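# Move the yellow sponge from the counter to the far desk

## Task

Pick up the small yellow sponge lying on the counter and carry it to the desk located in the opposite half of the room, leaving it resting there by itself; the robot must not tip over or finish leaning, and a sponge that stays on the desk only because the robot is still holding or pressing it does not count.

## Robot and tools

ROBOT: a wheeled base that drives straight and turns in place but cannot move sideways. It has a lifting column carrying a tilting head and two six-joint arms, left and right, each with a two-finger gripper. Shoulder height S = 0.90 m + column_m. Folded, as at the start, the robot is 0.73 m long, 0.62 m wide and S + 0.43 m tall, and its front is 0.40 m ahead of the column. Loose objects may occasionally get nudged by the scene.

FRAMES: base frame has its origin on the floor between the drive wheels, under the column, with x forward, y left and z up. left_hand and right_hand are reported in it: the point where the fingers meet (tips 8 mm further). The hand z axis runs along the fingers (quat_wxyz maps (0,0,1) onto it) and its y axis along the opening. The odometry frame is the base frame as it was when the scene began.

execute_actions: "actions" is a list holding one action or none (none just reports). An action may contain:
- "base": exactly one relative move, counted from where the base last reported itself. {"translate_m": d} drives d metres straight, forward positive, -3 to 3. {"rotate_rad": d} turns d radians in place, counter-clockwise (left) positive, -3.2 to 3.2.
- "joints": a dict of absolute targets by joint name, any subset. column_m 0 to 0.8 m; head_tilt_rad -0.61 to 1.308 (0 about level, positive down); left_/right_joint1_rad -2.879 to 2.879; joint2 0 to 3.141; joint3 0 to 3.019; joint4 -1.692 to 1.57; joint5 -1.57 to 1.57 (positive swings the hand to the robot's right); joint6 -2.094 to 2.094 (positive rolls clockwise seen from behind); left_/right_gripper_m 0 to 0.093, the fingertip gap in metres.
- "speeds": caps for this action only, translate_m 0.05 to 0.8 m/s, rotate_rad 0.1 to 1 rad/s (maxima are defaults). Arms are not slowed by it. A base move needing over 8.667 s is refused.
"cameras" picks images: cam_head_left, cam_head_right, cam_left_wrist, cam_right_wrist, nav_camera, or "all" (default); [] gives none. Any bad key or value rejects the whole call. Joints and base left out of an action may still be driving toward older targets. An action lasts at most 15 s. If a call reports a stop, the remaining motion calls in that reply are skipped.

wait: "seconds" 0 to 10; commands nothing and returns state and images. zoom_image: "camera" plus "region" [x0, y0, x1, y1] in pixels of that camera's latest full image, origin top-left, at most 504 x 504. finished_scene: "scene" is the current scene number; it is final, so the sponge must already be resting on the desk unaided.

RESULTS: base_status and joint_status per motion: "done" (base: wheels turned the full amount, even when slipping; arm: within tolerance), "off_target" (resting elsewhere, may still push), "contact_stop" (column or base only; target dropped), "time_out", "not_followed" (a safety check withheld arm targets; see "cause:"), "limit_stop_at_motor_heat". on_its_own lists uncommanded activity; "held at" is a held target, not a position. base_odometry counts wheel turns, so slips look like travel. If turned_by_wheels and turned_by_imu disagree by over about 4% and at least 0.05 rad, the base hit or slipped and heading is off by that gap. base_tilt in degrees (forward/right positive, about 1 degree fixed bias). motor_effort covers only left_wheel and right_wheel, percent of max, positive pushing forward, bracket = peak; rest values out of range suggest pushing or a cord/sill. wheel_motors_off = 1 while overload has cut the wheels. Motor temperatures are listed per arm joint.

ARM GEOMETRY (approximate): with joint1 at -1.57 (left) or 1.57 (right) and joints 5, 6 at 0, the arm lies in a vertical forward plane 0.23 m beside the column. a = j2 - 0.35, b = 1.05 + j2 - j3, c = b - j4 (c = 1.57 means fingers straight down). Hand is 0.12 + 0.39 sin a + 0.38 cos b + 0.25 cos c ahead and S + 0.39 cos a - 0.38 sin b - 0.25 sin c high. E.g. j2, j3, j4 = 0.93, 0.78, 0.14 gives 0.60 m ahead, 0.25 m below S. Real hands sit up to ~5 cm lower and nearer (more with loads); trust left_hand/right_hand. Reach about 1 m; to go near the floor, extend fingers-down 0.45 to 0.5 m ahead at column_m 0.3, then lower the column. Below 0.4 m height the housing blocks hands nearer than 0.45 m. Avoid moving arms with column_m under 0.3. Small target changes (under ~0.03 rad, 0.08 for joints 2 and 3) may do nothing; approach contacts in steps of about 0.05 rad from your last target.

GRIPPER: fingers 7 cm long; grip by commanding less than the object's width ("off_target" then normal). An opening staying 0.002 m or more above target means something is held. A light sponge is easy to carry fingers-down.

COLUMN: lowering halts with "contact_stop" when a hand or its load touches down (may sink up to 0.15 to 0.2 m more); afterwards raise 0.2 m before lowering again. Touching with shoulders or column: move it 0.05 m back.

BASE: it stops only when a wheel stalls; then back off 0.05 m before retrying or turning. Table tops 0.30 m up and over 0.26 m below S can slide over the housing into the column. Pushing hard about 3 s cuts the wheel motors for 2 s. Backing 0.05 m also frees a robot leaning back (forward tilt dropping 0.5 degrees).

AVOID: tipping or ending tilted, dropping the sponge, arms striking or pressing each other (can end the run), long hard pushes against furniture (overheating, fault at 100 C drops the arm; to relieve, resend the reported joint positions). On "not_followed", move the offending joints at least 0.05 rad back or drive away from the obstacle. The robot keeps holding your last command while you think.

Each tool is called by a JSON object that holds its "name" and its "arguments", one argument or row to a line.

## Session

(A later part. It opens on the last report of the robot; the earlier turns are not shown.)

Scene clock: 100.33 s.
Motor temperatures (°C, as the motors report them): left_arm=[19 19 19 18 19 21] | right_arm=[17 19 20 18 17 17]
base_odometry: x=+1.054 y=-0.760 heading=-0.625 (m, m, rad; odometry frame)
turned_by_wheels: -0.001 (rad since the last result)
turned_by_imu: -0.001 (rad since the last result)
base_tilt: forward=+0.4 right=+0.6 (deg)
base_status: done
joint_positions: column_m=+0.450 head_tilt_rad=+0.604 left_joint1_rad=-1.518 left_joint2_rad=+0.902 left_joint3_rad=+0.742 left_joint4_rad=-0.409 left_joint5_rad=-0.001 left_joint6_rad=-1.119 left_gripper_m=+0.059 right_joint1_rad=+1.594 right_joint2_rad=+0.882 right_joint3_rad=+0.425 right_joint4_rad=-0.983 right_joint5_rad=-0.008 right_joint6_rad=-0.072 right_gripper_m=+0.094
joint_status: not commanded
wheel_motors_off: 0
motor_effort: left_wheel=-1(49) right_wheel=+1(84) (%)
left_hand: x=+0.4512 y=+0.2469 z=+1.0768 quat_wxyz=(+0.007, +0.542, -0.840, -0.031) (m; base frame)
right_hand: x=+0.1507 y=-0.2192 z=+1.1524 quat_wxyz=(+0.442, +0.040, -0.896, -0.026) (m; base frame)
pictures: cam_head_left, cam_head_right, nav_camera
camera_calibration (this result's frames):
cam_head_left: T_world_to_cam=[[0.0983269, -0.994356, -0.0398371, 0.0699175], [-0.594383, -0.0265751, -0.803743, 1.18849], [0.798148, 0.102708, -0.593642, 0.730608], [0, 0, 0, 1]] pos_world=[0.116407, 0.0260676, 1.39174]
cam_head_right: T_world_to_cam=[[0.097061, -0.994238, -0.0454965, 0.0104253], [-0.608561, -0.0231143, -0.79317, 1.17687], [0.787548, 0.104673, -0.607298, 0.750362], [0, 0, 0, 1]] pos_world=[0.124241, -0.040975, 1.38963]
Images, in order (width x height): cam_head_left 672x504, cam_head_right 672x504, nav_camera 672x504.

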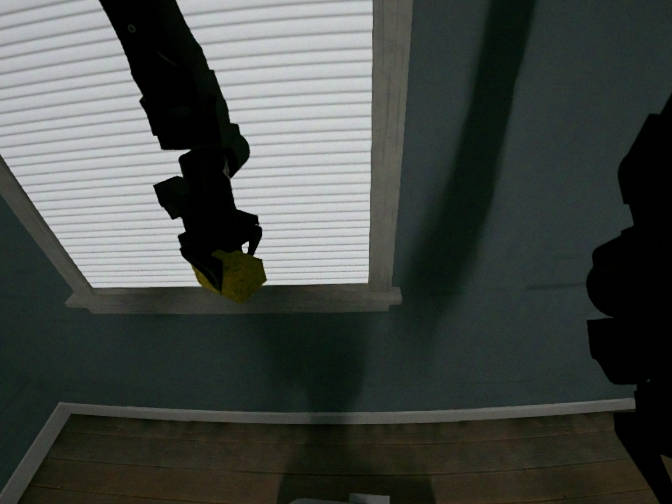

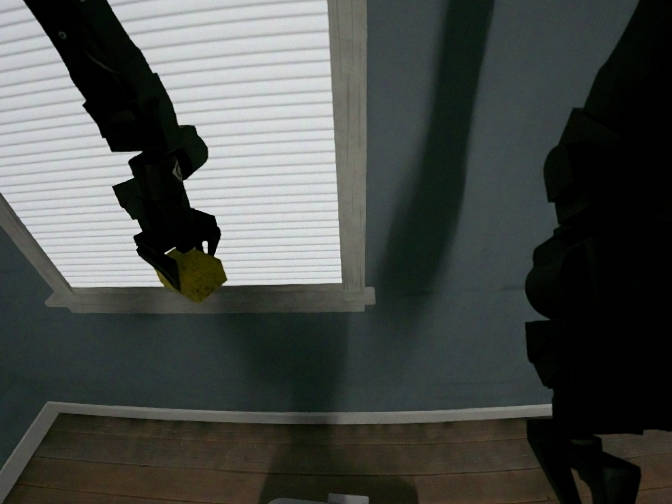

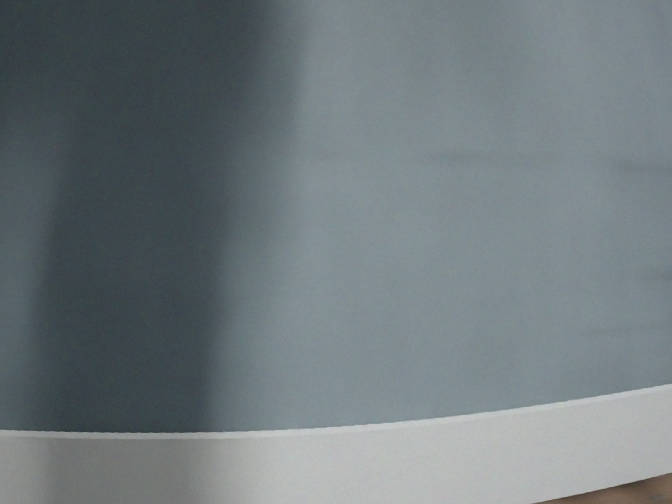

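{"name": "execute_actions", "arguments": {
  "actions": [
    {"base":{"translate_m":0.18}}
  ],
  "cameras": []
}}

{"name": "execute_actions", "arguments": {
  "actions": [
    {"base":{"rotate_rad":-1.3},"speeds":{"rotate_rad":0.6}}
  ],
  "cameras": ["cam_head_left","cam_head_right","nav_camera"]
}}

Scene clock: 106.07 s.
Motor temperatures (°C, as the motors report them): left_arm=[19 19 19 18 19 21] | right_arm=[17 19 20 18 17 17]
base_odometry: x=+1.200 y=-0.865 heading=-0.625 (m, m, rad; odometry frame)
turned_by_wheels: +0.000 (rad since the last result)
turned_by_imu: +0.001 (rad since the last result)
base_tilt: forward=+0.3 right=+0.6 (deg)
base_status: done
joint_positions: column_m=+0.450 head_tilt_rad=+0.604 left_joint1_rad=-1.518 left_joint2_rad=+0.900 left_joint3_rad=+0.551 left_joint4_rad=-0.430 left_joint5_rad=-0.001 left_joint6_rad=-1.119 left_gripper_m=+0.059 right_joint1_rad=+1.594 right_joint2_rad=+0.882 right_joint3_rad=+0.425 right_joint4_rad=-0.983 right_joint5_rad=-0.008 right_joint6_rad=-0.072 right_gripper_m=+0.094
joint_status: not commanded
wheel_motors_off: 0
motor_effort: left_wheel=+7(28) right_wheel=+9(48) (%)
left_hand: x=+0.3303 y=+0.2443 z=+1.0658 quat_wxyz=(+0.097, +0.540, -0.832, -0.086) (m; base frame)
right_hand: x=+0.1507 y=-0.2192 z=+1.1524 quat_wxyz=(+0.442, +0.040, -0.896, -0.026) (m; base frame)
pictures: none
No camera images: the call's "cameras" was empty. Leave "cameras" out to get every camera's image.

Scene clock: 109.37 s.
Motor temperatures (°C, as the motors report them): left_arm=[19 19 20 18 19 21] | right_arm=[17 19 20 18 17 17]
base_odometry: x=+1.199 y=-0.865 heading=-1.924 (m, m, rad; odometry frame)
turned_by_wheels: -1.299 (rad since the last result)
turned_by_imu: -1.279 (rad since the last result)
base_tilt: forward=+0.4 right=+0.6 (deg)
base_status: done
joint_positions: column_m=+0.450 head_tilt_rad=+0.605 left_joint1_rad=-1.529 left_joint2_rad=+0.902 left_joint3_rad=+0.743 left_joint4_rad=-0.391 left_joint5_rad=+0.002 left_joint6_rad=-1.143 left_gripper_m=+0.059 right_joint1_rad=+1.594 right_joint2_rad=+0.884 right_joint3_rad=+0.423 right_joint4_rad=-0.983 right_joint5_rad=-0.008 right_joint6_rad=-0.072 right_gripper_m=+0.094
joint_status: not commanded
wheel_motors_off: 0
motor_effort: left_wheel=+6(97) right_wheel=-6(80) (%)
left_hand: x=+0.4568 y=+0.2419 z=+1.0769 quat_wxyz=(+0.002, +0.550, -0.835, -0.021) (m; base frame)
right_hand: x=+0.1492 y=-0.2192 z=+1.1528 quat_wxyz=(+0.443, +0.040, -0.895, -0.026) (m; base frame)
pictures: cam_head_left, cam_head_right, nav_camera
camera_calibration (this result's frames):
cam_head_left: T_world_to_cam=[[0.0982985, -0.994356, -0.0399072, 0.0700196], [-0.594956, -0.0265751, -0.803319, 1.18791], [0.797725, 0.102708, -0.594211, 0.731446], [0, 0, 0, 1]] pos_world=[0.116376, 0.0260676, 1.39169]
cam_head_right: T_world_to_cam=[[0.0970285, -0.994238, -0.0455657, 0.0105263], [-0.609127, -0.0231143, -0.792736, 1.17628], [0.787115, 0.104673, -0.60786, 0.75119], [0, 0, 0, 1]] pos_world=[0.124208, -0.040975, 1.38957]
Images, in order (width x height): cam_head_left 672x504, cam_head_right 672x504, nav_camera 672x504.

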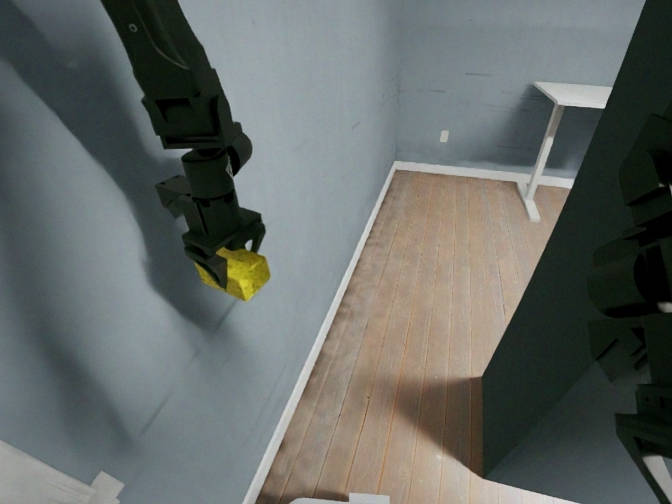

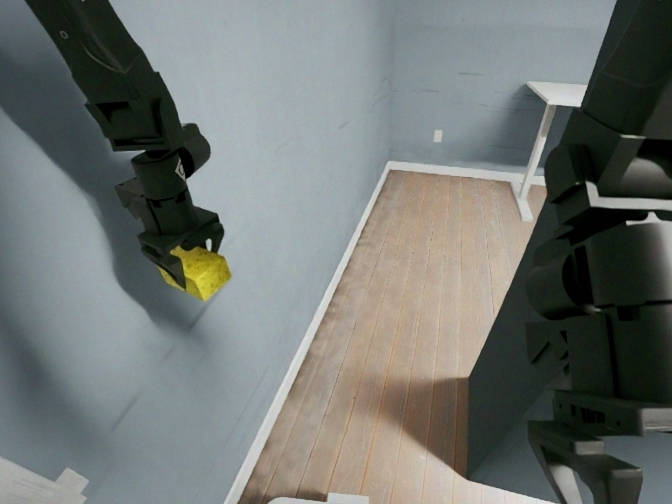

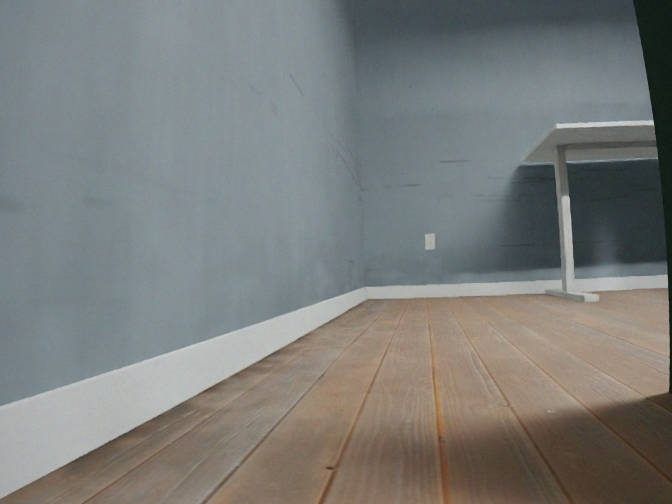

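{"name": "execute_actions", "arguments": {
  "actions": [
    {"base":{"rotate_rad":-0.12}}
  ],
  "cameras": []
}}

{"name": "execute_actions", "arguments": {
  "actions": [
    {"base":{"translate_m":0.6},"speeds":{"translate_m":0.4}}
  ],
  "cameras": ["cam_head_left","nav_camera"]
}}

Scene clock: 118.67 s.
Motor temperatures (°C, as the motors report them): left_arm=[19 19 19 18 19 21] | right_arm=[17 19 20 18 17 17]
base_odometry: x=+1.199 y=-0.865 heading=-2.043 (m, m, rad; odometry frame)
turned_by_wheels: -0.119 (rad since the last result)
turned_by_imu: -0.119 (rad since the last result)
base_tilt: forward=+0.4 right=+0.6 (deg)
base_status: done
joint_positions: column_m=+0.450 head_tilt_rad=+0.605 left_joint1_rad=-1.526 left_joint2_rad=+0.902 left_joint3_rad=+0.743 left_joint4_rad=-0.391 left_joint5_rad=+0.001 left_joint6_rad=-1.142 left_gripper_m=+0.059 right_joint1_rad=+1.594 right_joint2_rad=+0.884 right_joint3_rad=+0.423 right_joint4_rad=-0.983 right_joint5_rad=-0.008 right_joint6_rad=-0.072 right_gripper_m=+0.094
joint_status: not commanded
wheel_motors_off: 0
motor_effort: left_wheel=+3(33) right_wheel=-5(41) (%)
left_hand: x=+0.4567 y=+0.2433 z=+1.0769 quat_wxyz=(+0.001, +0.550, -0.835, -0.022) (m; base frame)
right_hand: x=+0.1492 y=-0.2192 z=+1.1528 quat_wxyz=(+0.443, +0.040, -0.895, -0.026) (m; base frame)
pictures: none
No camera images: the call's "cameras" was empty. Leave "cameras" out to get every camera's image.

Scene clock: 121.67 s.
Motor temperatures (°C, as the motors report them): left_arm=[19 19 19 18 19 21] | right_arm=[17 19 20 18 17 17]
base_odometry: x=+0.926 y=-1.399 heading=-2.044 (m, m, rad; odometry frame)
turned_by_wheels: -0.001 (rad since the last result)
turned_by_imu: +0.000 (rad since the last result)
base_tilt: forward=+0.5 right=+0.7 (deg)
base_status: done
joint_positions: column_m=+0.450 head_tilt_rad=+0.605 left_joint1_rad=-1.526 left_joint2_rad=+0.902 left_joint3_rad=+0.743 left_joint4_rad=-0.391 left_joint5_rad=+0.001 left_joint6_rad=-1.142 left_gripper_m=+0.059 right_joint1_rad=+1.594 right_joint2_rad=+0.884 right_joint3_rad=+0.424 right_joint4_rad=-0.983 right_joint5_rad=-0.008 right_joint6_rad=-0.072 right_gripper_m=+0.094
joint_status: not commanded
wheel_motors_off: 0
motor_effort: left_wheel=+0(59) right_wheel=+1(67) (%)
left_hand: x=+0.4567 y=+0.2433 z=+1.0769 quat_wxyz=(+0.001, +0.550, -0.835, -0.022) (m; base frame)
right_hand: x=+0.1498 y=-0.2192 z=+1.1526 quat_wxyz=(+0.443, +0.040, -0.895, -0.026) (m; base frame)
pictures: cam_head_left, nav_camera
camera_calibration (this result's frames):
cam_head_left: T_world_to_cam=[[0.0982985, -0.994356, -0.0399072, 0.0700195], [-0.594956, -0.0265751, -0.803319, 1.18791], [0.797725, 0.102708, -0.59421, 0.731446], [0, 0, 0, 1]] pos_world=[0.116376, 0.0260676, 1.39169]
Images, in order (width x height): cam_head_left 672x504, nav_camera 672x504.

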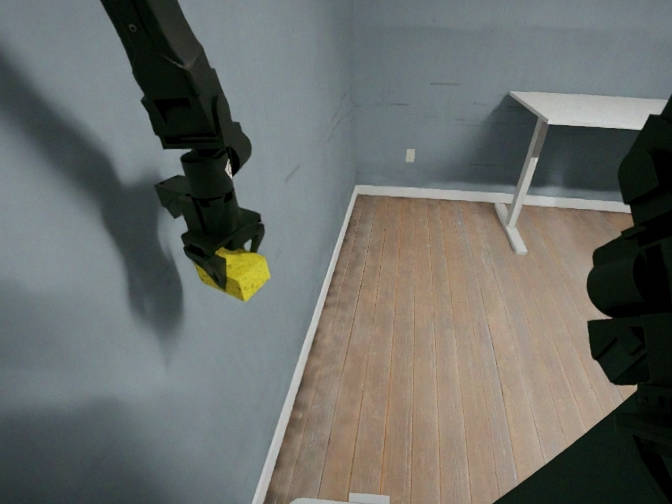

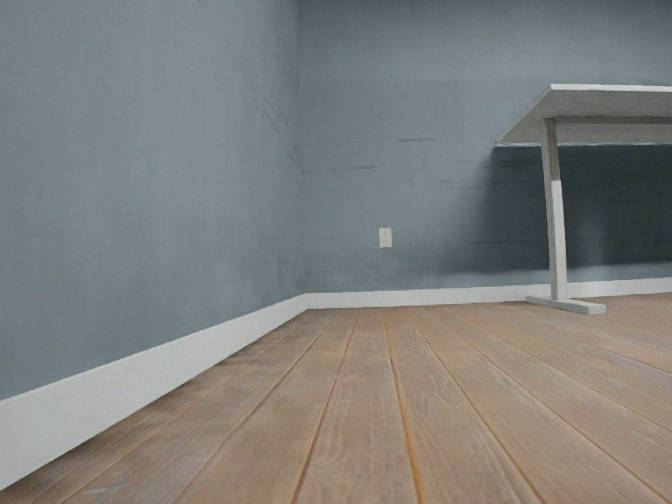

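{"name": "execute_actions", "arguments": {
  "actions": [
    {"base":{"rotate_rad":-0.1}}
  ],
  "cameras": []
}}

{"name": "execute_actions", "arguments": {
  "actions": [
    {"base":{"translate_m":0.85},"speeds":{"translate_m":0.5}}
  ],
  "cameras": ["cam_head_left","cam_head_right","nav_camera"]
}}

Scene clock: 131.50 s.
Motor temperatures (°C, as the motors report them): left_arm=[19 19 19 18 19 21] | right_arm=[17 19 20 18 17 17]
base_odometry: x=+0.926 y=-1.399 heading=-2.142 (m, m, rad; odometry frame)
turned_by_wheels: -0.098 (rad since the last result)
turned_by_imu: -0.096 (rad since the last result)
base_tilt: forward=+0.3 right=+0.6 (deg)
base_status: done
joint_positions: column_m=+0.450 head_tilt_rad=+0.605 left_joint1_rad=-1.526 left_joint2_rad=+0.902 left_joint3_rad=+0.743 left_joint4_rad=-0.391 left_joint5_rad=+0.001 left_joint6_rad=-1.142 left_gripper_m=+0.059 right_joint1_rad=+1.594 right_joint2_rad=+0.884 right_joint3_rad=+0.424 right_joint4_rad=-0.983 right_joint5_rad=-0.008 right_joint6_rad=-0.072 right_gripper_m=+0.094
joint_status: not commanded
wheel_motors_off: 0
motor_effort: left_wheel=+1(52) right_wheel=+0(71) (%)
left_hand: x=+0.4567 y=+0.2436 z=+1.0769 quat_wxyz=(+0.001, +0.550, -0.835, -0.023) (m; base frame)
right_hand: x=+0.1498 y=-0.2192 z=+1.1526 quat_wxyz=(+0.443, +0.040, -0.895, -0.026) (m; base frame)
pictures: none
No camera images: the call's "cameras" was empty. Leave "cameras" out to get every camera's image.

Scene clock: 134.73 s.
Motor temperatures (°C, as the motors report them): left_arm=[19 19 19 18 19 21] | right_arm=[17 19 20 18 17 17]
base_odometry: x=+0.466 y=-2.114 heading=-2.143 (m, m, rad; odometry frame)
turned_by_wheels: -0.001 (rad since the last result)
turned_by_imu: +0.000 (rad since the last result)
base_tilt: forward=+0.4 right=+0.6 (deg)
base_status: done
joint_positions: column_m=+0.450 head_tilt_rad=+0.605 left_joint1_rad=-1.526 left_joint2_rad=+0.902 left_joint3_rad=+0.743 left_joint4_rad=-0.391 left_joint5_rad=+0.001 left_joint6_rad=-1.142 left_gripper_m=+0.059 right_joint1_rad=+1.594 right_joint2_rad=+0.884 right_joint3_rad=+0.425 right_joint4_rad=-0.983 right_joint5_rad=-0.008 right_joint6_rad=-0.072 right_gripper_m=+0.094
joint_status: not commanded
wheel_motors_off: 0
motor_effort: left_wheel=+0(33) right_wheel=+1(79) (%)
left_hand: x=+0.4567 y=+0.2436 z=+1.0769 quat_wxyz=(+0.001, +0.550, -0.835, -0.023) (m; base frame)
right_hand: x=+0.1502 y=-0.2192 z=+1.1524 quat_wxyz=(+0.442, +0.040, -0.895, -0.026) (m; base frame)
pictures: cam_head_left, cam_head_right, nav_camera
camera_calibration (this result's frames):
cam_head_left: T_world_to_cam=[[0.0982985, -0.994356, -0.0399072, 0.0700195], [-0.594956, -0.0265751, -0.803319, 1.18791], [0.797725, 0.102708, -0.59421, 0.731446], [0, 0, 0, 1]] pos_world=[0.116376, 0.0260676, 1.39169]
cam_head_right: T_world_to_cam=[[0.0970285, -0.994238, -0.0455657, 0.0105263], [-0.609127, -0.0231143, -0.792736, 1.17628], [0.787115, 0.104673, -0.60786, 0.75119], [0, 0, 0, 1]] pos_world=[0.124208, -0.040975, 1.38957]
Images, in order (width x height): cam_head_left 672x504, cam_head_right 672x504, nav_camera 672x504.

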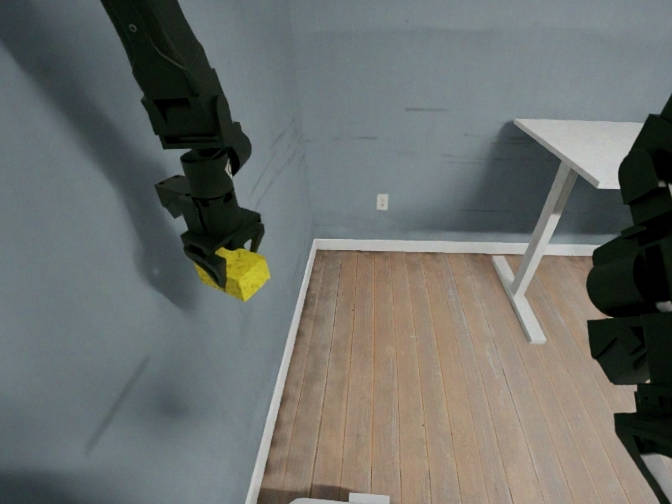

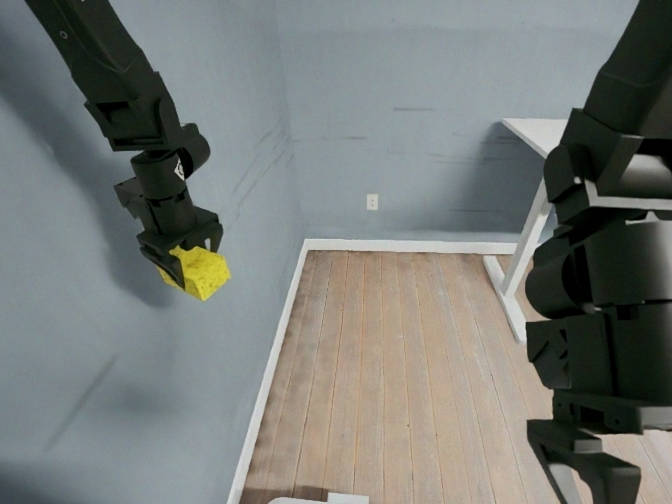

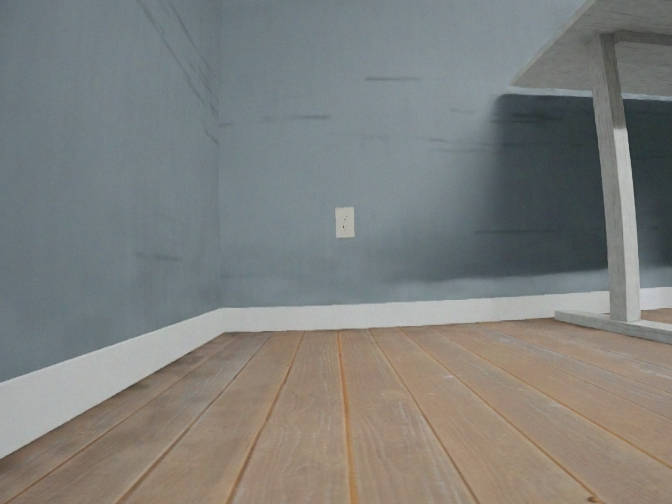

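{"name": "execute_actions", "arguments": {
  "actions": [
    {"base":{"rotate_rad":-0.2},"joints":{"column_m":0.5}}
  ],
  "cameras": []
}}

{"name": "execute_actions", "arguments": {
  "actions": [
    {"base":{"translate_m":0.4}}
  ],
  "cameras": []
}}

{"name": "execute_actions", "arguments": {
  "actions": [
    {"base":{"rotate_rad":-0.7},"speeds":{"rotate_rad":0.6},"joints":{"head_tilt_rad":0.7}}
  ],
  "cameras": ["cam_head_left","nav_camera"]
}}

Scene clock: 145.40 s.
Motor temperatures (°C, as the motors report them): left_arm=[19 19 19 18 19 21] | right_arm=[17 19 20 18 17 17]
base_odometry: x=+0.466 y=-2.115 heading=-2.341 (m, m, rad; odometry frame)
turned_by_wheels: -0.198 (rad since the last result)
turned_by_imu: -0.196 (rad since the last result)
base_tilt: forward=+0.4 right=+0.6 (deg)
base_status: done
joint_positions: column_m=+0.500 head_tilt_rad=+0.605 left_joint1_rad=-1.525 left_joint2_rad=+0.902 left_joint3_rad=+0.743 left_joint4_rad=-0.391 left_joint5_rad=+0.001 left_joint6_rad=-1.142 left_gripper_m=+0.059 right_joint1_rad=+1.594 right_joint2_rad=+0.884 right_joint3_rad=+0.425 right_joint4_rad=-0.983 right_joint5_rad=-0.008 right_joint6_rad=-0.072 right_gripper_m=+0.094
joint_status: all done
wheel_motors_off: 0
motor_effort: left_wheel=+0(53) right_wheel=-1(67) (%)
left_hand: x=+0.4567 y=+0.2438 z=+1.1269 quat_wxyz=(+0.001, +0.550, -0.835, -0.023) (m; base frame)
right_hand: x=+0.1502 y=-0.2192 z=+1.2024 quat_wxyz=(+0.442, +0.040, -0.895, -0.026) (m; base frame)
pictures: none
No camera images: the call's "cameras" was empty. Leave "cameras" out to get every camera's image.

Scene clock: 147.70 s.
Motor temperatures (°C, as the motors report them): left_arm=[19 19 19 18 19 21] | right_arm=[17 19 20 18 17 17]
base_odometry: x=+0.187 y=-2.402 heading=-2.342 (m, m, rad; odometry frame)
turned_by_wheels: -0.001 (rad since the last result)
turned_by_imu: +0.000 (rad since the last result)
base_tilt: forward=+0.4 right=+0.6 (deg)
base_status: done
joint_positions: column_m=+0.500 head_tilt_rad=+0.605 left_joint1_rad=-1.525 left_joint2_rad=+0.901 left_joint3_rad=+0.745 left_joint4_rad=-0.391 left_joint5_rad=+0.001 left_joint6_rad=-1.142 left_gripper_m=+0.059 right_joint1_rad=+1.594 right_joint2_rad=+0.884 right_joint3_rad=+0.426 right_joint4_rad=-0.983 right_joint5_rad=-0.008 right_joint6_rad=-0.072 right_gripper_m=+0.094
joint_status: not commanded
wheel_motors_off: 0
motor_effort: left_wheel=+1(45) right_wheel=+1(68) (%)
left_hand: x=+0.4578 y=+0.2438 z=+1.1272 quat_wxyz=(+0.000, +0.550, -0.835, -0.023) (m; base frame)
right_hand: x=+0.1510 y=-0.2192 z=+1.2022 quat_wxyz=(+0.442, +0.040, -0.896, -0.026) (m; base frame)
pictures: none
No camera images: the call's "cameras" was empty. Leave "cameras" out to get every camera's image.

Scene clock: 150.00 s.
Motor temperatures (°C, as the motors report them): left_arm=[19 19 19 18 19 21] | right_arm=[17 19 20 18 17 17]
base_odometry: x=+0.187 y=-2.402 heading=-3.041 (m, m, rad; odometry frame)
turned_by_wheels: -0.699 (rad since the last result)
turned_by_imu: -0.701 (rad since the last result)
base_tilt: forward=+0.4 right=+0.6 (deg)
base_status: done
joint_positions: column_m=+0.500 head_tilt_rad=+0.702 left_joint1_rad=-1.525 left_joint2_rad=+0.901 left_joint3_rad=+0.745 left_joint4_rad=-0.391 left_joint5_rad=+0.001 left_joint6_rad=-1.142 left_gripper_m=+0.059 right_joint1_rad=+1.594 right_joint2_rad=+0.884 right_joint3_rad=+0.426 right_joint4_rad=-0.983 right_joint5_rad=-0.008 right_joint6_rad=-0.072 right_gripper_m=+0.094
joint_status: all done
wheel_motors_off: 0
motor_effort: left_wheel=+4(51) right_wheel=-5(71) (%)
left_hand: x=+0.4578 y=+0.2440 z=+1.1273 quat_wxyz=(+0.000, +0.550, -0.835, -0.023) (m; base frame)
right_hand: x=+0.1510 y=-0.2192 z=+1.2022 quat_wxyz=(+0.442, +0.040, -0.896, -0.026) (m; base frame)
pictures: cam_head_left, nav_camera
camera_calibration (this result's frames):
cam_head_left: T_world_to_cam=[[0.0939236, -0.994356, -0.0493309, 0.0862365], [-0.67068, -0.0265751, -0.741271, 1.13965], [0.735776, 0.102708, -0.669391, 0.875964], [0, 0, 0, 1]] pos_world=[0.11173, 0.0260676, 1.43541]
Images, in order (width x height): cam_head_left 672x504, nav_camera 672x504.

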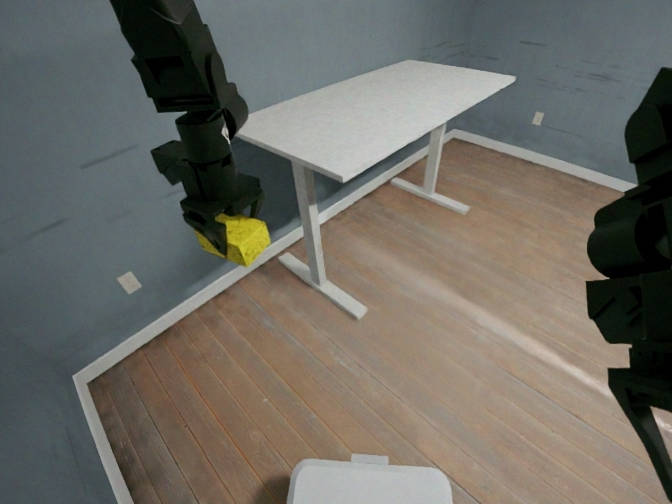

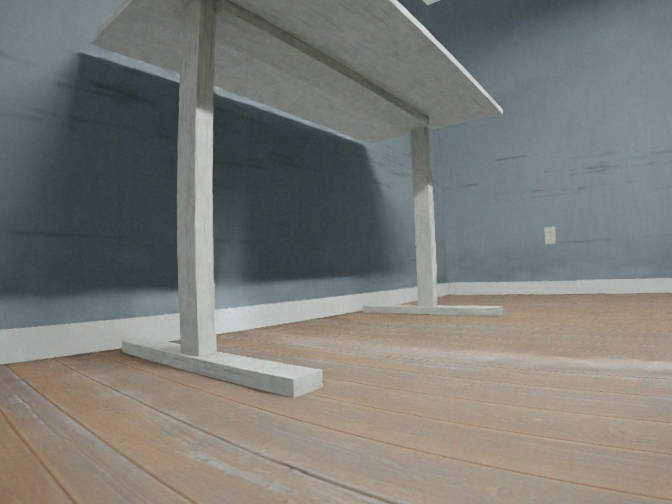

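{"name": "execute_actions", "arguments": {
  "actions": [
    {"base":{"rotate_rad":-0.1},"joints":{"left_joint2_rad":1.35,"left_joint3_rad":1.9,"left_joint4_rad":-1.07}}
  ],
  "cameras": []
}}

{"name": "execute_actions", "arguments": {
  "actions": [
    {"base":{"translate_m":0.55},"speeds":{"translate_m":0.4}}
  ],
  "cameras": ["cam_head_left","cam_head_right","nav_camera","cam_left_wrist"]
}}

Scene clock: 163.00 s.
Motor temperatures (°C, as the motors report them): left_arm=[19 19 19 18 19 21] | right_arm=[17 19 20 18 17 17]
base_odometry: x=+0.187 y=-2.402 heading=-3.140 (m, m, rad; odometry frame)
turned_by_wheels: -0.099 (rad since the last result)
turned_by_imu: -0.099 (rad since the last result)
base_tilt: forward=+0.5 right=+0.6 (deg)
base_status: done
joint_positions: column_m=+0.500 head_tilt_rad=+0.703 left_joint1_rad=-1.525 left_joint2_rad=+1.337 left_joint3_rad=+1.884 left_joint4_rad=-1.059 left_joint5_rad=+0.001 left_joint6_rad=-1.142 left_gripper_m=+0.059 right_joint1_rad=+1.594 right_joint2_rad=+0.884 right_joint3_rad=+0.426 right_joint4_rad=-0.983 right_joint5_rad=-0.008 right_joint6_rad=-0.072 right_gripper_m=+0.094
joint_status: all done
wheel_motors_off: 0
motor_effort: left_wheel=+4(31) right_wheel=-5(43) (%)
left_hand: x=+0.7836 y=+0.2494 z=+1.1843 quat_wxyz=(-0.016, +0.550, -0.835, -0.013) (m; base frame)
right_hand: x=+0.1510 y=-0.2192 z=+1.2022 quat_wxyz=(+0.442, +0.040, -0.896, -0.026) (m; base frame)
pictures: none
No camera images: the call's "cameras" was empty. Leave "cameras" out to get every camera's image.

Scene clock: 165.77 s.
Motor temperatures (°C, as the motors report them): left_arm=[19 20 19 18 19 21] | right_arm=[17 19 20 18 17 17]
base_odometry: x=-0.363 y=-2.403 heading=-3.140 (m, m, rad; odometry frame)
turned_by_wheels: -0.001 (rad since the last result)
turned_by_imu: +0.000 (rad since the last result)
base_tilt: forward=+0.4 right=+0.7 (deg)
base_status: done
joint_positions: column_m=+0.500 head_tilt_rad=+0.703 left_joint1_rad=-1.525 left_joint2_rad=+1.337 left_joint3_rad=+1.884 left_joint4_rad=-1.061 left_joint5_rad=+0.001 left_joint6_rad=-1.142 left_gripper_m=+0.059 right_joint1_rad=+1.594 right_joint2_rad=+0.884 right_joint3_rad=+0.425 right_joint4_rad=-0.983 right_joint5_rad=-0.008 right_joint6_rad=-0.072 right_gripper_m=+0.094
joint_status: not commanded
wheel_motors_off: 0
motor_effort: left_wheel=-1(61) right_wheel=+1(65) (%)
left_hand: x=+0.7829 y=+0.2494 z=+1.1843 quat_wxyz=(-0.014, +0.550, -0.835, -0.014) (m; base frame)
right_hand: x=+0.1502 y=-0.2192 z=+1.2024 quat_wxyz=(+0.442, +0.040, -0.895, -0.026) (m; base frame)
pictures: cam_head_left, cam_head_right, cam_left_wrist, nav_camera
camera_calibration (this result's frames):
cam_head_left: T_world_to_cam=[[0.0938914, -0.994356, -0.0493922, 0.0863291], [-0.671163, -0.0265751, -0.740833, 1.13903], [0.73534, 0.102708, -0.669871, 0.876699], [0, 0, 0, 1]] pos_world=[0.111697, 0.0260676, 1.43537]
cam_head_right: T_world_to_cam=[[0.0920704, -0.994238, -0.0548981, 0.0269196], [-0.684223, -0.0231143, -0.728906, 1.12482], [0.723437, 0.104673, -0.682409, 0.895539], [0, 0, 0, 1]] pos_world=[0.119282, -0.040975, 1.43249]
cam_left_wrist: T_world_to_cam=[[0.920361, -0.390905, -0.0113583, -0.609761], [-0.317392, -0.763618, 0.562271, -0.222811], [-0.228468, -0.513888, -0.826875, 1.41083], [0, 0, 0, 1]] pos_world=[0.812811, 0.316506, 1.28493]
Images, in order (width x height): cam_head_left 672x504, cam_head_right 672x504, cam_left_wrist 672x504, nav_camera 672x504.

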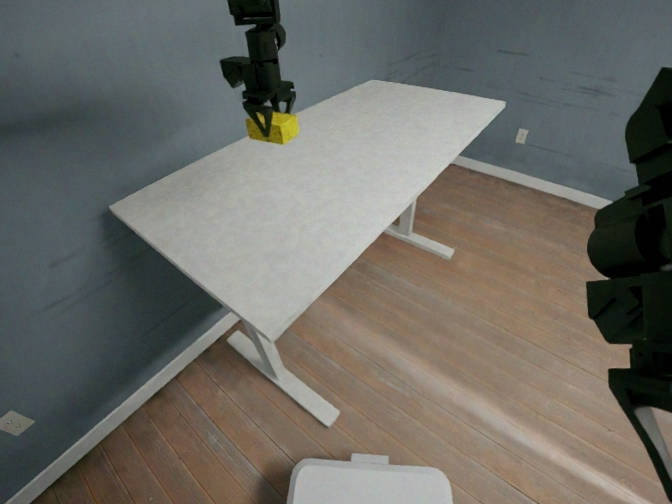

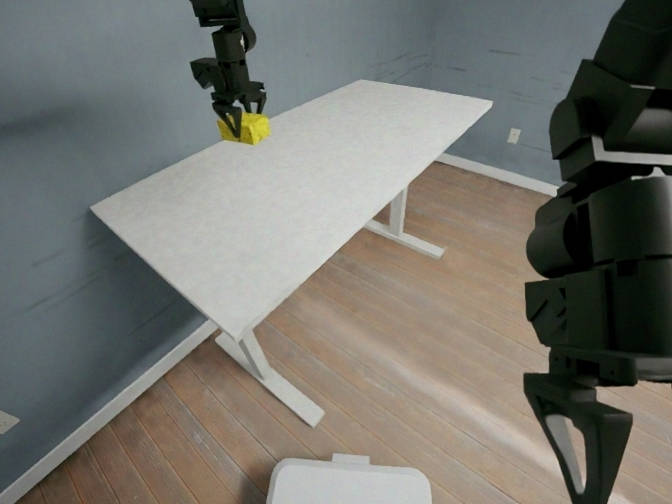

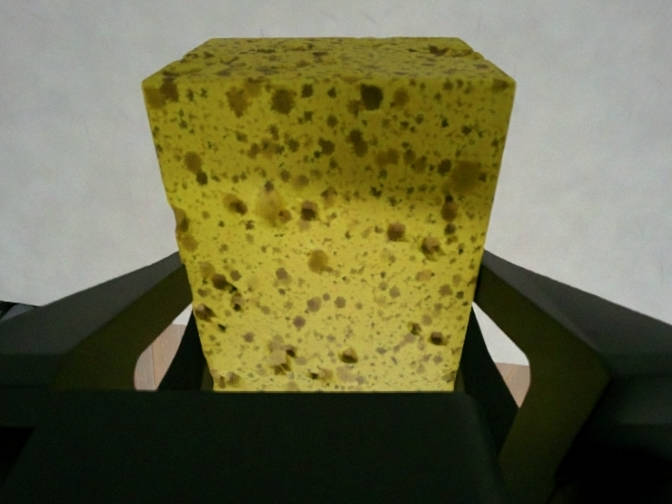

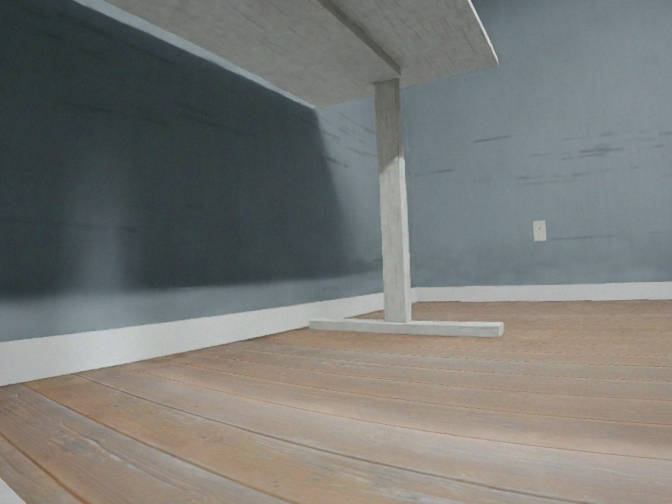

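{"name": "execute_actions", "arguments": {
  "actions": [
    {"base":{"translate_m":0.06},"joints":{"column_m":0.34}}
  ],
  "cameras": ["cam_head_left","cam_left_wrist"]
}}

Scene clock: 175.83 s.
Motor temperatures (°C, as the motors report them): left_arm=[19 20 20 18 19 21] | right_arm=[17 19 20 18 17 17]
base_odometry: x=-0.423 y=-2.403 heading=-3.140 (m, m, rad; odometry frame)
turned_by_wheels: +0.000 (rad since the last result)
turned_by_imu: +0.001 (rad since the last result)
base_tilt: forward=+0.4 right=+0.6 (deg)
base_status: done
joint_positions: column_m=+0.500 head_tilt_rad=+0.703 left_joint1_rad=-1.525 left_joint2_rad=+1.337 left_joint3_rad=+1.884 left_joint4_rad=-1.062 left_joint5_rad=+0.001 left_joint6_rad=-1.142 left_gripper_m=+0.059 right_joint1_rad=+1.594 right_joint2_rad=+0.884 right_joint3_rad=+0.425 right_joint4_rad=-0.983 right_joint5_rad=-0.008 right_joint6_rad=-0.072 right_gripper_m=+0.094
joint_status: column_m contact_stop (moved +0.000 of -0.160)
wheel_motors_off: 0
on_its_own: column_m is held at +0.500, not at your +0.340, since a contact_stop
motor_effort: left_wheel=+0(30) right_wheel=+0(39) (%)
left_hand: x=+0.7826 y=+0.2494 z=+1.1843 quat_wxyz=(-0.014, +0.550, -0.835, -0.014) (m; base frame)
right_hand: x=+0.1502 y=-0.2192 z=+1.2024 quat_wxyz=(+0.442, +0.040, -0.895, -0.026) (m; base frame)
pictures: cam_head_left, cam_left_wrist
camera_calibration (this result's frames):
cam_head_left: T_world_to_cam=[[0.0938845, -0.994356, -0.0494052, 0.0863489], [-0.671266, -0.0265751, -0.74074, 1.13889], [0.735246, 0.102708, -0.669973, 0.876856], [0, 0, 0, 1]] pos_world=[0.11169, 0.0260676, 1.43536]
cam_left_wrist: T_world_to_cam=[[0.920365, -0.390863, -0.0124001, -0.608285], [-0.316714, -0.763618, 0.562654, -0.223888], [-0.229389, -0.51392, -0.826599, 1.41116], [0, 0, 0, 1]] pos_world=[0.812641, 0.316503, 1.28489]
Images, in order (width x height): cam_head_left 672x504, cam_left_wrist 672x504.

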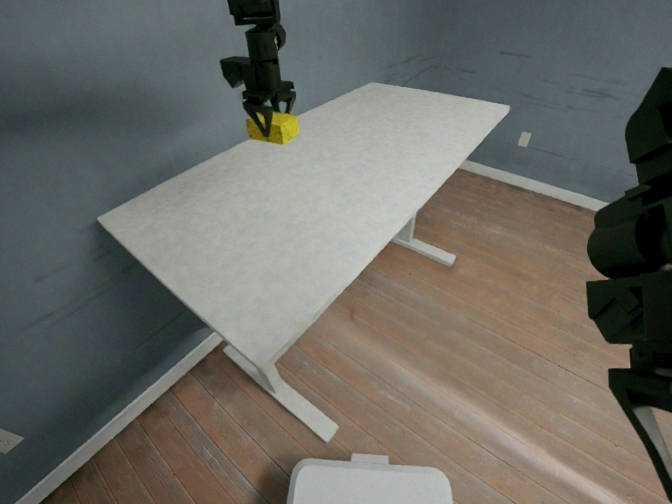

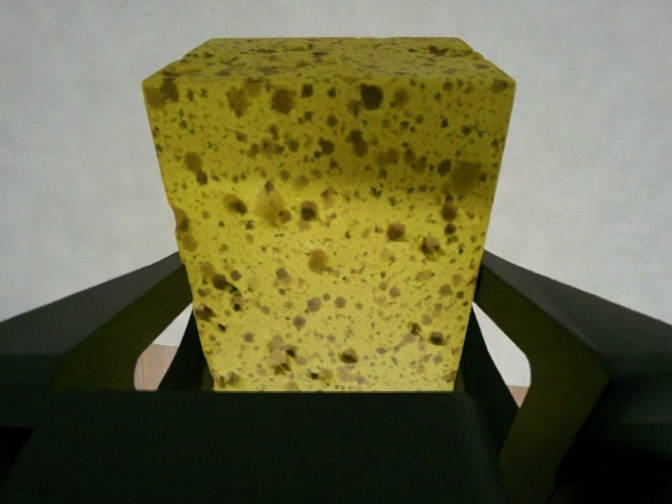

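{"name": "execute_actions", "arguments": {
  "actions": [
    {"joints":{"column_m":0.71}}
  ],
  "cameras": []
}}

{"name": "execute_actions", "arguments": {
  "actions": [
    {"joints":{"column_m":0.32}}
  ],
  "cameras": ["cam_head_left","cam_head_right","cam_left_wrist"]
}}

Scene clock: 182.93 s.
Motor temperatures (°C, as the motors report them): left_arm=[19 20 20 18 19 21] | right_arm=[17 19 20 18 17 17]
base_odometry: x=-0.423 y=-2.403 heading=-3.140 (m, m, rad; odometry frame)
turned_by_wheels: +0.000 (rad since the last result)
turned_by_imu: +0.001 (rad since the last result)
base_tilt: forward=+0.4 right=+0.6 (deg)
base_status: not commanded
joint_positions: column_m=+0.710 head_tilt_rad=+0.703 left_joint1_rad=-1.525 left_joint2_rad=+1.338 left_joint3_rad=+1.884 left_joint4_rad=-1.062 left_joint5_rad=+0.001 left_joint6_rad=-1.142 left_gripper_m=+0.059 right_joint1_rad=+1.594 right_joint2_rad=+0.884 right_joint3_rad=+0.425 right_joint4_rad=-0.983 right_joint5_rad=-0.008 right_joint6_rad=-0.072 right_gripper_m=+0.094
joint_status: all done
wheel_motors_off: 0
motor_effort: left_wheel=-1(1) right_wheel=+0(0) (%)
left_hand: x=+0.7825 y=+0.2494 z=+1.3940 quat_wxyz=(-0.014, +0.550, -0.835, -0.014) (m; base frame)
right_hand: x=+0.1502 y=-0.2192 z=+1.4124 quat_wxyz=(+0.442, +0.040, -0.895, -0.026) (m; base frame)
pictures: none
No camera images: the call's "cameras" was empty. Leave "cameras" out to get every camera's image.

Scene clock: 188.50 s.
Motor temperatures (°C, as the motors report them): left_arm=[19 21 20 18 19 21] | right_arm=[17 19 20 18 17 17]
base_odometry: x=-0.423 y=-2.403 heading=-3.140 (m, m, rad; odometry frame)
turned_by_wheels: +0.000 (rad since the last result)
turned_by_imu: +0.001 (rad since the last result)
base_tilt: forward=+0.4 right=+0.6 (deg)
base_status: not commanded
joint_positions: column_m=+0.320 head_tilt_rad=+0.703 left_joint1_rad=-1.525 left_joint2_rad=+1.338 left_joint3_rad=+1.884 left_joint4_rad=-1.062 left_joint5_rad=+0.001 left_joint6_rad=-1.142 left_gripper_m=+0.059 right_joint1_rad=+1.594 right_joint2_rad=+0.884 right_joint3_rad=+0.425 right_joint4_rad=-0.983 right_joint5_rad=-0.008 right_joint6_rad=-0.072 right_gripper_m=+0.094
joint_status: all done
wheel_motors_off: 0
motor_effort: left_wheel=-2(1) right_wheel=+0(1) (%)
left_hand: x=+0.7825 y=+0.2494 z=+1.0042 quat_wxyz=(-0.014, +0.550, -0.835, -0.014) (m; base frame)
right_hand: x=+0.1502 y=-0.2192 z=+1.0225 quat_wxyz=(+0.442, +0.040, -0.895, -0.026) (m; base frame)
pictures: cam_head_left, cam_head_right, cam_left_wrist
camera_calibration (this result's frames):
cam_head_left: T_world_to_cam=[[0.0938845, -0.994356, -0.0494052, 0.0774612], [-0.671266, -0.0265751, -0.74074, 1.00564], [0.735246, 0.102708, -0.669973, 0.756331], [0, 0, 0, 1]] pos_world=[0.11169, 0.0260676, 1.25547]
cam_head_right: T_world_to_cam=[[0.0920627, -0.994238, -0.0549109, 0.0170609], [-0.684325, -0.0231143, -0.728811, 0.993573], [0.723342, 0.104673, -0.68251, 0.772913], [0, 0, 0, 1]] pos_world=[0.119275, -0.040975, 1.25258]
cam_left_wrist: T_world_to_cam=[[0.920367, -0.390849, -0.0127474, -0.610094], [-0.316488, -0.763618, 0.562781, -0.122854], [-0.229697, -0.513931, -0.826507, 1.26239], [0, 0, 0, 1]] pos_world=[0.812595, 0.316513, 1.10474]
Images, in order (width x height): cam_head_left 672x504, cam_head_right 672x504, cam_left_wrist 672x504.

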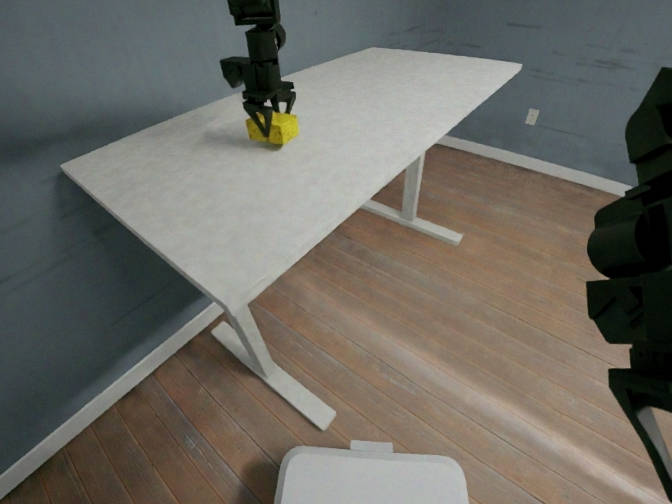

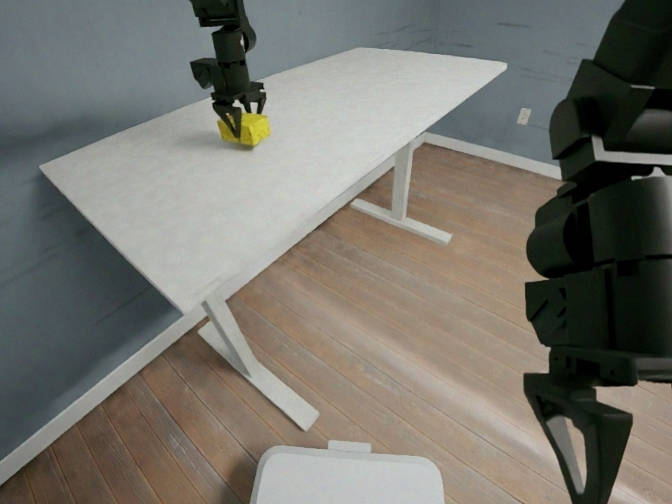

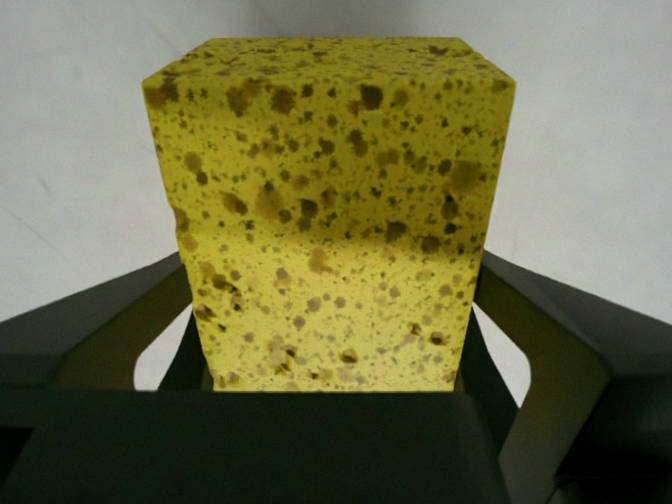

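{"name": "execute_actions", "arguments": {
  "actions": [
    {"joints":{"column_m":0.28}}
  ],
  "cameras": ["cam_head_left"]
}}

{"name": "zoom_image", "arguments": {
  "camera": "cam_head_left",
  "region": [200,60,340,180]
}}

Scene clock: 194.63 s.
Motor temperatures (°C, as the motors report them): left_arm=[19 21 21 18 19 21] | right_arm=[17 19 20 18 17 17]
base_odometry: x=-0.423 y=-2.403 heading=-3.140 (m, m, rad; odometry frame)
turned_by_wheels: +0.000 (rad since the last result)
turned_by_imu: +0.001 (rad since the last result)
base_tilt: forward=+0.5 right=+0.6 (deg)
base_status: not commanded
joint_positions: column_m=+0.280 head_tilt_rad=+0.703 left_joint1_rad=-1.525 left_joint2_rad=+1.314 left_joint3_rad=+1.884 left_joint4_rad=-1.072 left_joint5_rad=+0.000 left_joint6_rad=-1.142 left_gripper_m=+0.059 right_joint1_rad=+1.594 right_joint2_rad=+0.884 right_joint3_rad=+0.425 right_joint4_rad=-0.983 right_joint5_rad=-0.008 right_joint6_rad=-0.072 right_gripper_m=+0.094
joint_status: all done
wheel_motors_off: 0
motor_effort: left_wheel=+1(1) right_wheel=+1(1) (%)
left_hand: x=+0.7853 y=+0.2490 z=+0.9797 quat_wxyz=(-0.020, +0.550, -0.835, -0.011) (m; base frame)
right_hand: x=+0.1502 y=-0.2192 z=+0.9825 quat_wxyz=(+0.442, +0.040, -0.895, -0.026) (m; base frame)
pictures: cam_head_left
camera_calibration (this result's frames):
cam_head_left: T_world_to_cam=[[0.0938845, -0.994356, -0.0494052, 0.0754846], [-0.671266, -0.0265751, -0.74074, 0.976005], [0.735246, 0.102708, -0.669973, 0.729528], [0, 0, 0, 1]] pos_world=[0.11169, 0.0260676, 1.21546]
Images, in order (width x height): cam_head_left 672x504.

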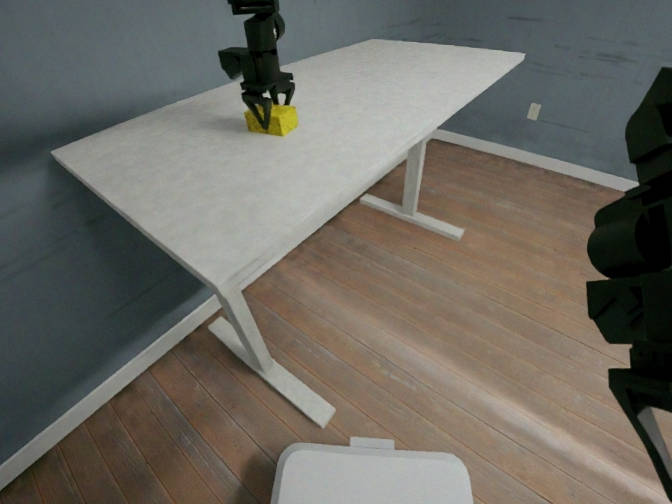

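Region (200, 60, 340, 180) of cam_head_left's 672x504 image, scaled by 3.600, with more detail than that image has; it fills the top 432 rows of this view, and the rest is white.

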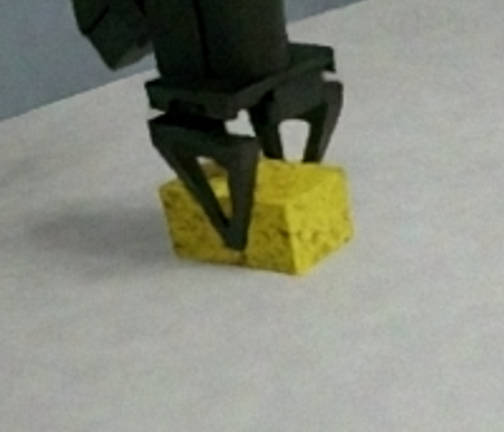

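Touched down (joint 2 deflected). Release, lift.

{"name": "execute_actions", "arguments": {
  "actions": [
    {"joints":{"left_gripper_m":0.093,"left_joint2_rad":1.314}}
  ],
  "cameras": []
}}

{"name": "execute_actions", "arguments": {
  "actions": [
    {"joints":{"column_m":0.4}}
  ],
  "cameras": ["cam_head_left"]
}}

Scene clock: 199.03 s.
Motor temperatures (°C, as the motors report them): left_arm=[19 21 21 18 19 21] | right_arm=[17 19 20 18 17 17]
base_odometry: x=-0.423 y=-2.403 heading=-3.140 (m, m, rad; odometry frame)
turned_by_wheels: +0.000 (rad since the last result)
turned_by_imu: +0.001 (rad since the last result)
base_tilt: forward=+0.4 right=+0.6 (deg)
base_status: not commanded
joint_positions: column_m=+0.280 head_tilt_rad=+0.703 left_joint1_rad=-1.525 left_joint2_rad=+1.311 left_joint3_rad=+1.884 left_joint4_rad=-1.072 left_joint5_rad=+0.000 left_joint6_rad=-1.141 left_gripper_m=+0.093 right_joint1_rad=+1.594 right_joint2_rad=+0.884 right_joint3_rad=+0.425 right_joint4_rad=-0.983 right_joint5_rad=-0.008 right_joint6_rad=-0.072 right_gripper_m=+0.094
joint_status: all done
wheel_motors_off: 0
motor_effort: left_wheel=-2(1) right_wheel=+1(1) (%)
left_hand: x=+0.7858 y=+0.2489 z=+0.9815 quat_wxyz=(-0.021, +0.550, -0.835, -0.010) (m; base frame)
right_hand: x=+0.1502 y=-0.2192 z=+0.9825 quat_wxyz=(+0.442, +0.040, -0.895, -0.026) (m; base frame)
pictures: none
No camera images: the call's "cameras" was empty. Leave "cameras" out to get every camera's image.

Scene clock: 201.17 s.
Motor temperatures (°C, as the motors report them): left_arm=[19 21 21 18 19 21] | right_arm=[17 19 20 18 17 17]
base_odometry: x=-0.423 y=-2.403 heading=-3.140 (m, m, rad; odometry frame)
turned_by_wheels: +0.000 (rad since the last result)
turned_by_imu: +0.000 (rad since the last result)
base_tilt: forward=+0.4 right=+0.6 (deg)
base_status: not commanded
joint_positions: column_m=+0.400 head_tilt_rad=+0.703 left_joint1_rad=-1.525 left_joint2_rad=+1.311 left_joint3_rad=+1.884 left_joint4_rad=-1.072 left_joint5_rad=+0.000 left_joint6_rad=-1.141 left_gripper_m=+0.093 right_joint1_rad=+1.594 right_joint2_rad=+0.884 right_joint3_rad=+0.425 right_joint4_rad=-0.983 right_joint5_rad=-0.008 right_joint6_rad=-0.072 right_gripper_m=+0.094
joint_status: all done
wheel_motors_off: 0
motor_effort: left_wheel=+0(0) right_wheel=+0(1) (%)
left_hand: x=+0.7858 y=+0.2489 z=+1.1014 quat_wxyz=(-0.021, +0.550, -0.835, -0.010) (m; base frame)
right_hand: x=+0.1502 y=-0.2192 z=+1.1024 quat_wxyz=(+0.442, +0.040, -0.895, -0.026) (m; base frame)
pictures: cam_head_left
camera_calibration (this result's frames):
cam_head_left: T_world_to_cam=[[0.0938845, -0.994356, -0.0494052, 0.0814088], [-0.671266, -0.0265751, -0.74074, 1.06483], [0.735246, 0.102708, -0.669973, 0.809865], [0, 0, 0, 1]] pos_world=[0.11169, 0.0260676, 1.33537]
Images, in order (width x height): cam_head_left 672x504.

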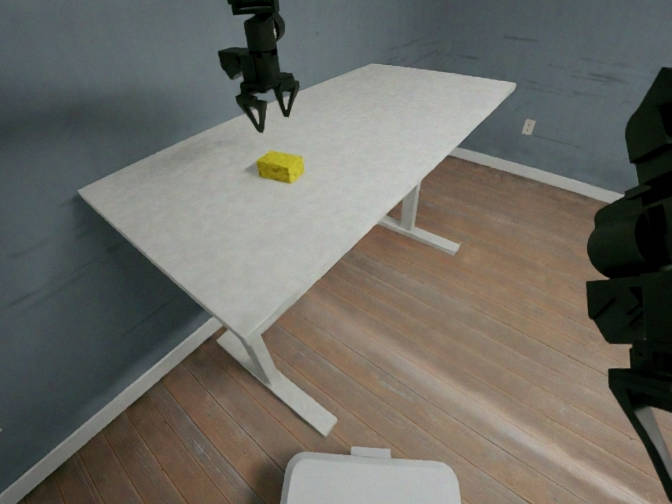

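{"name": "finished_scene", "arguments": {
  "scene": 1
}}

The scene is finished: the task was done.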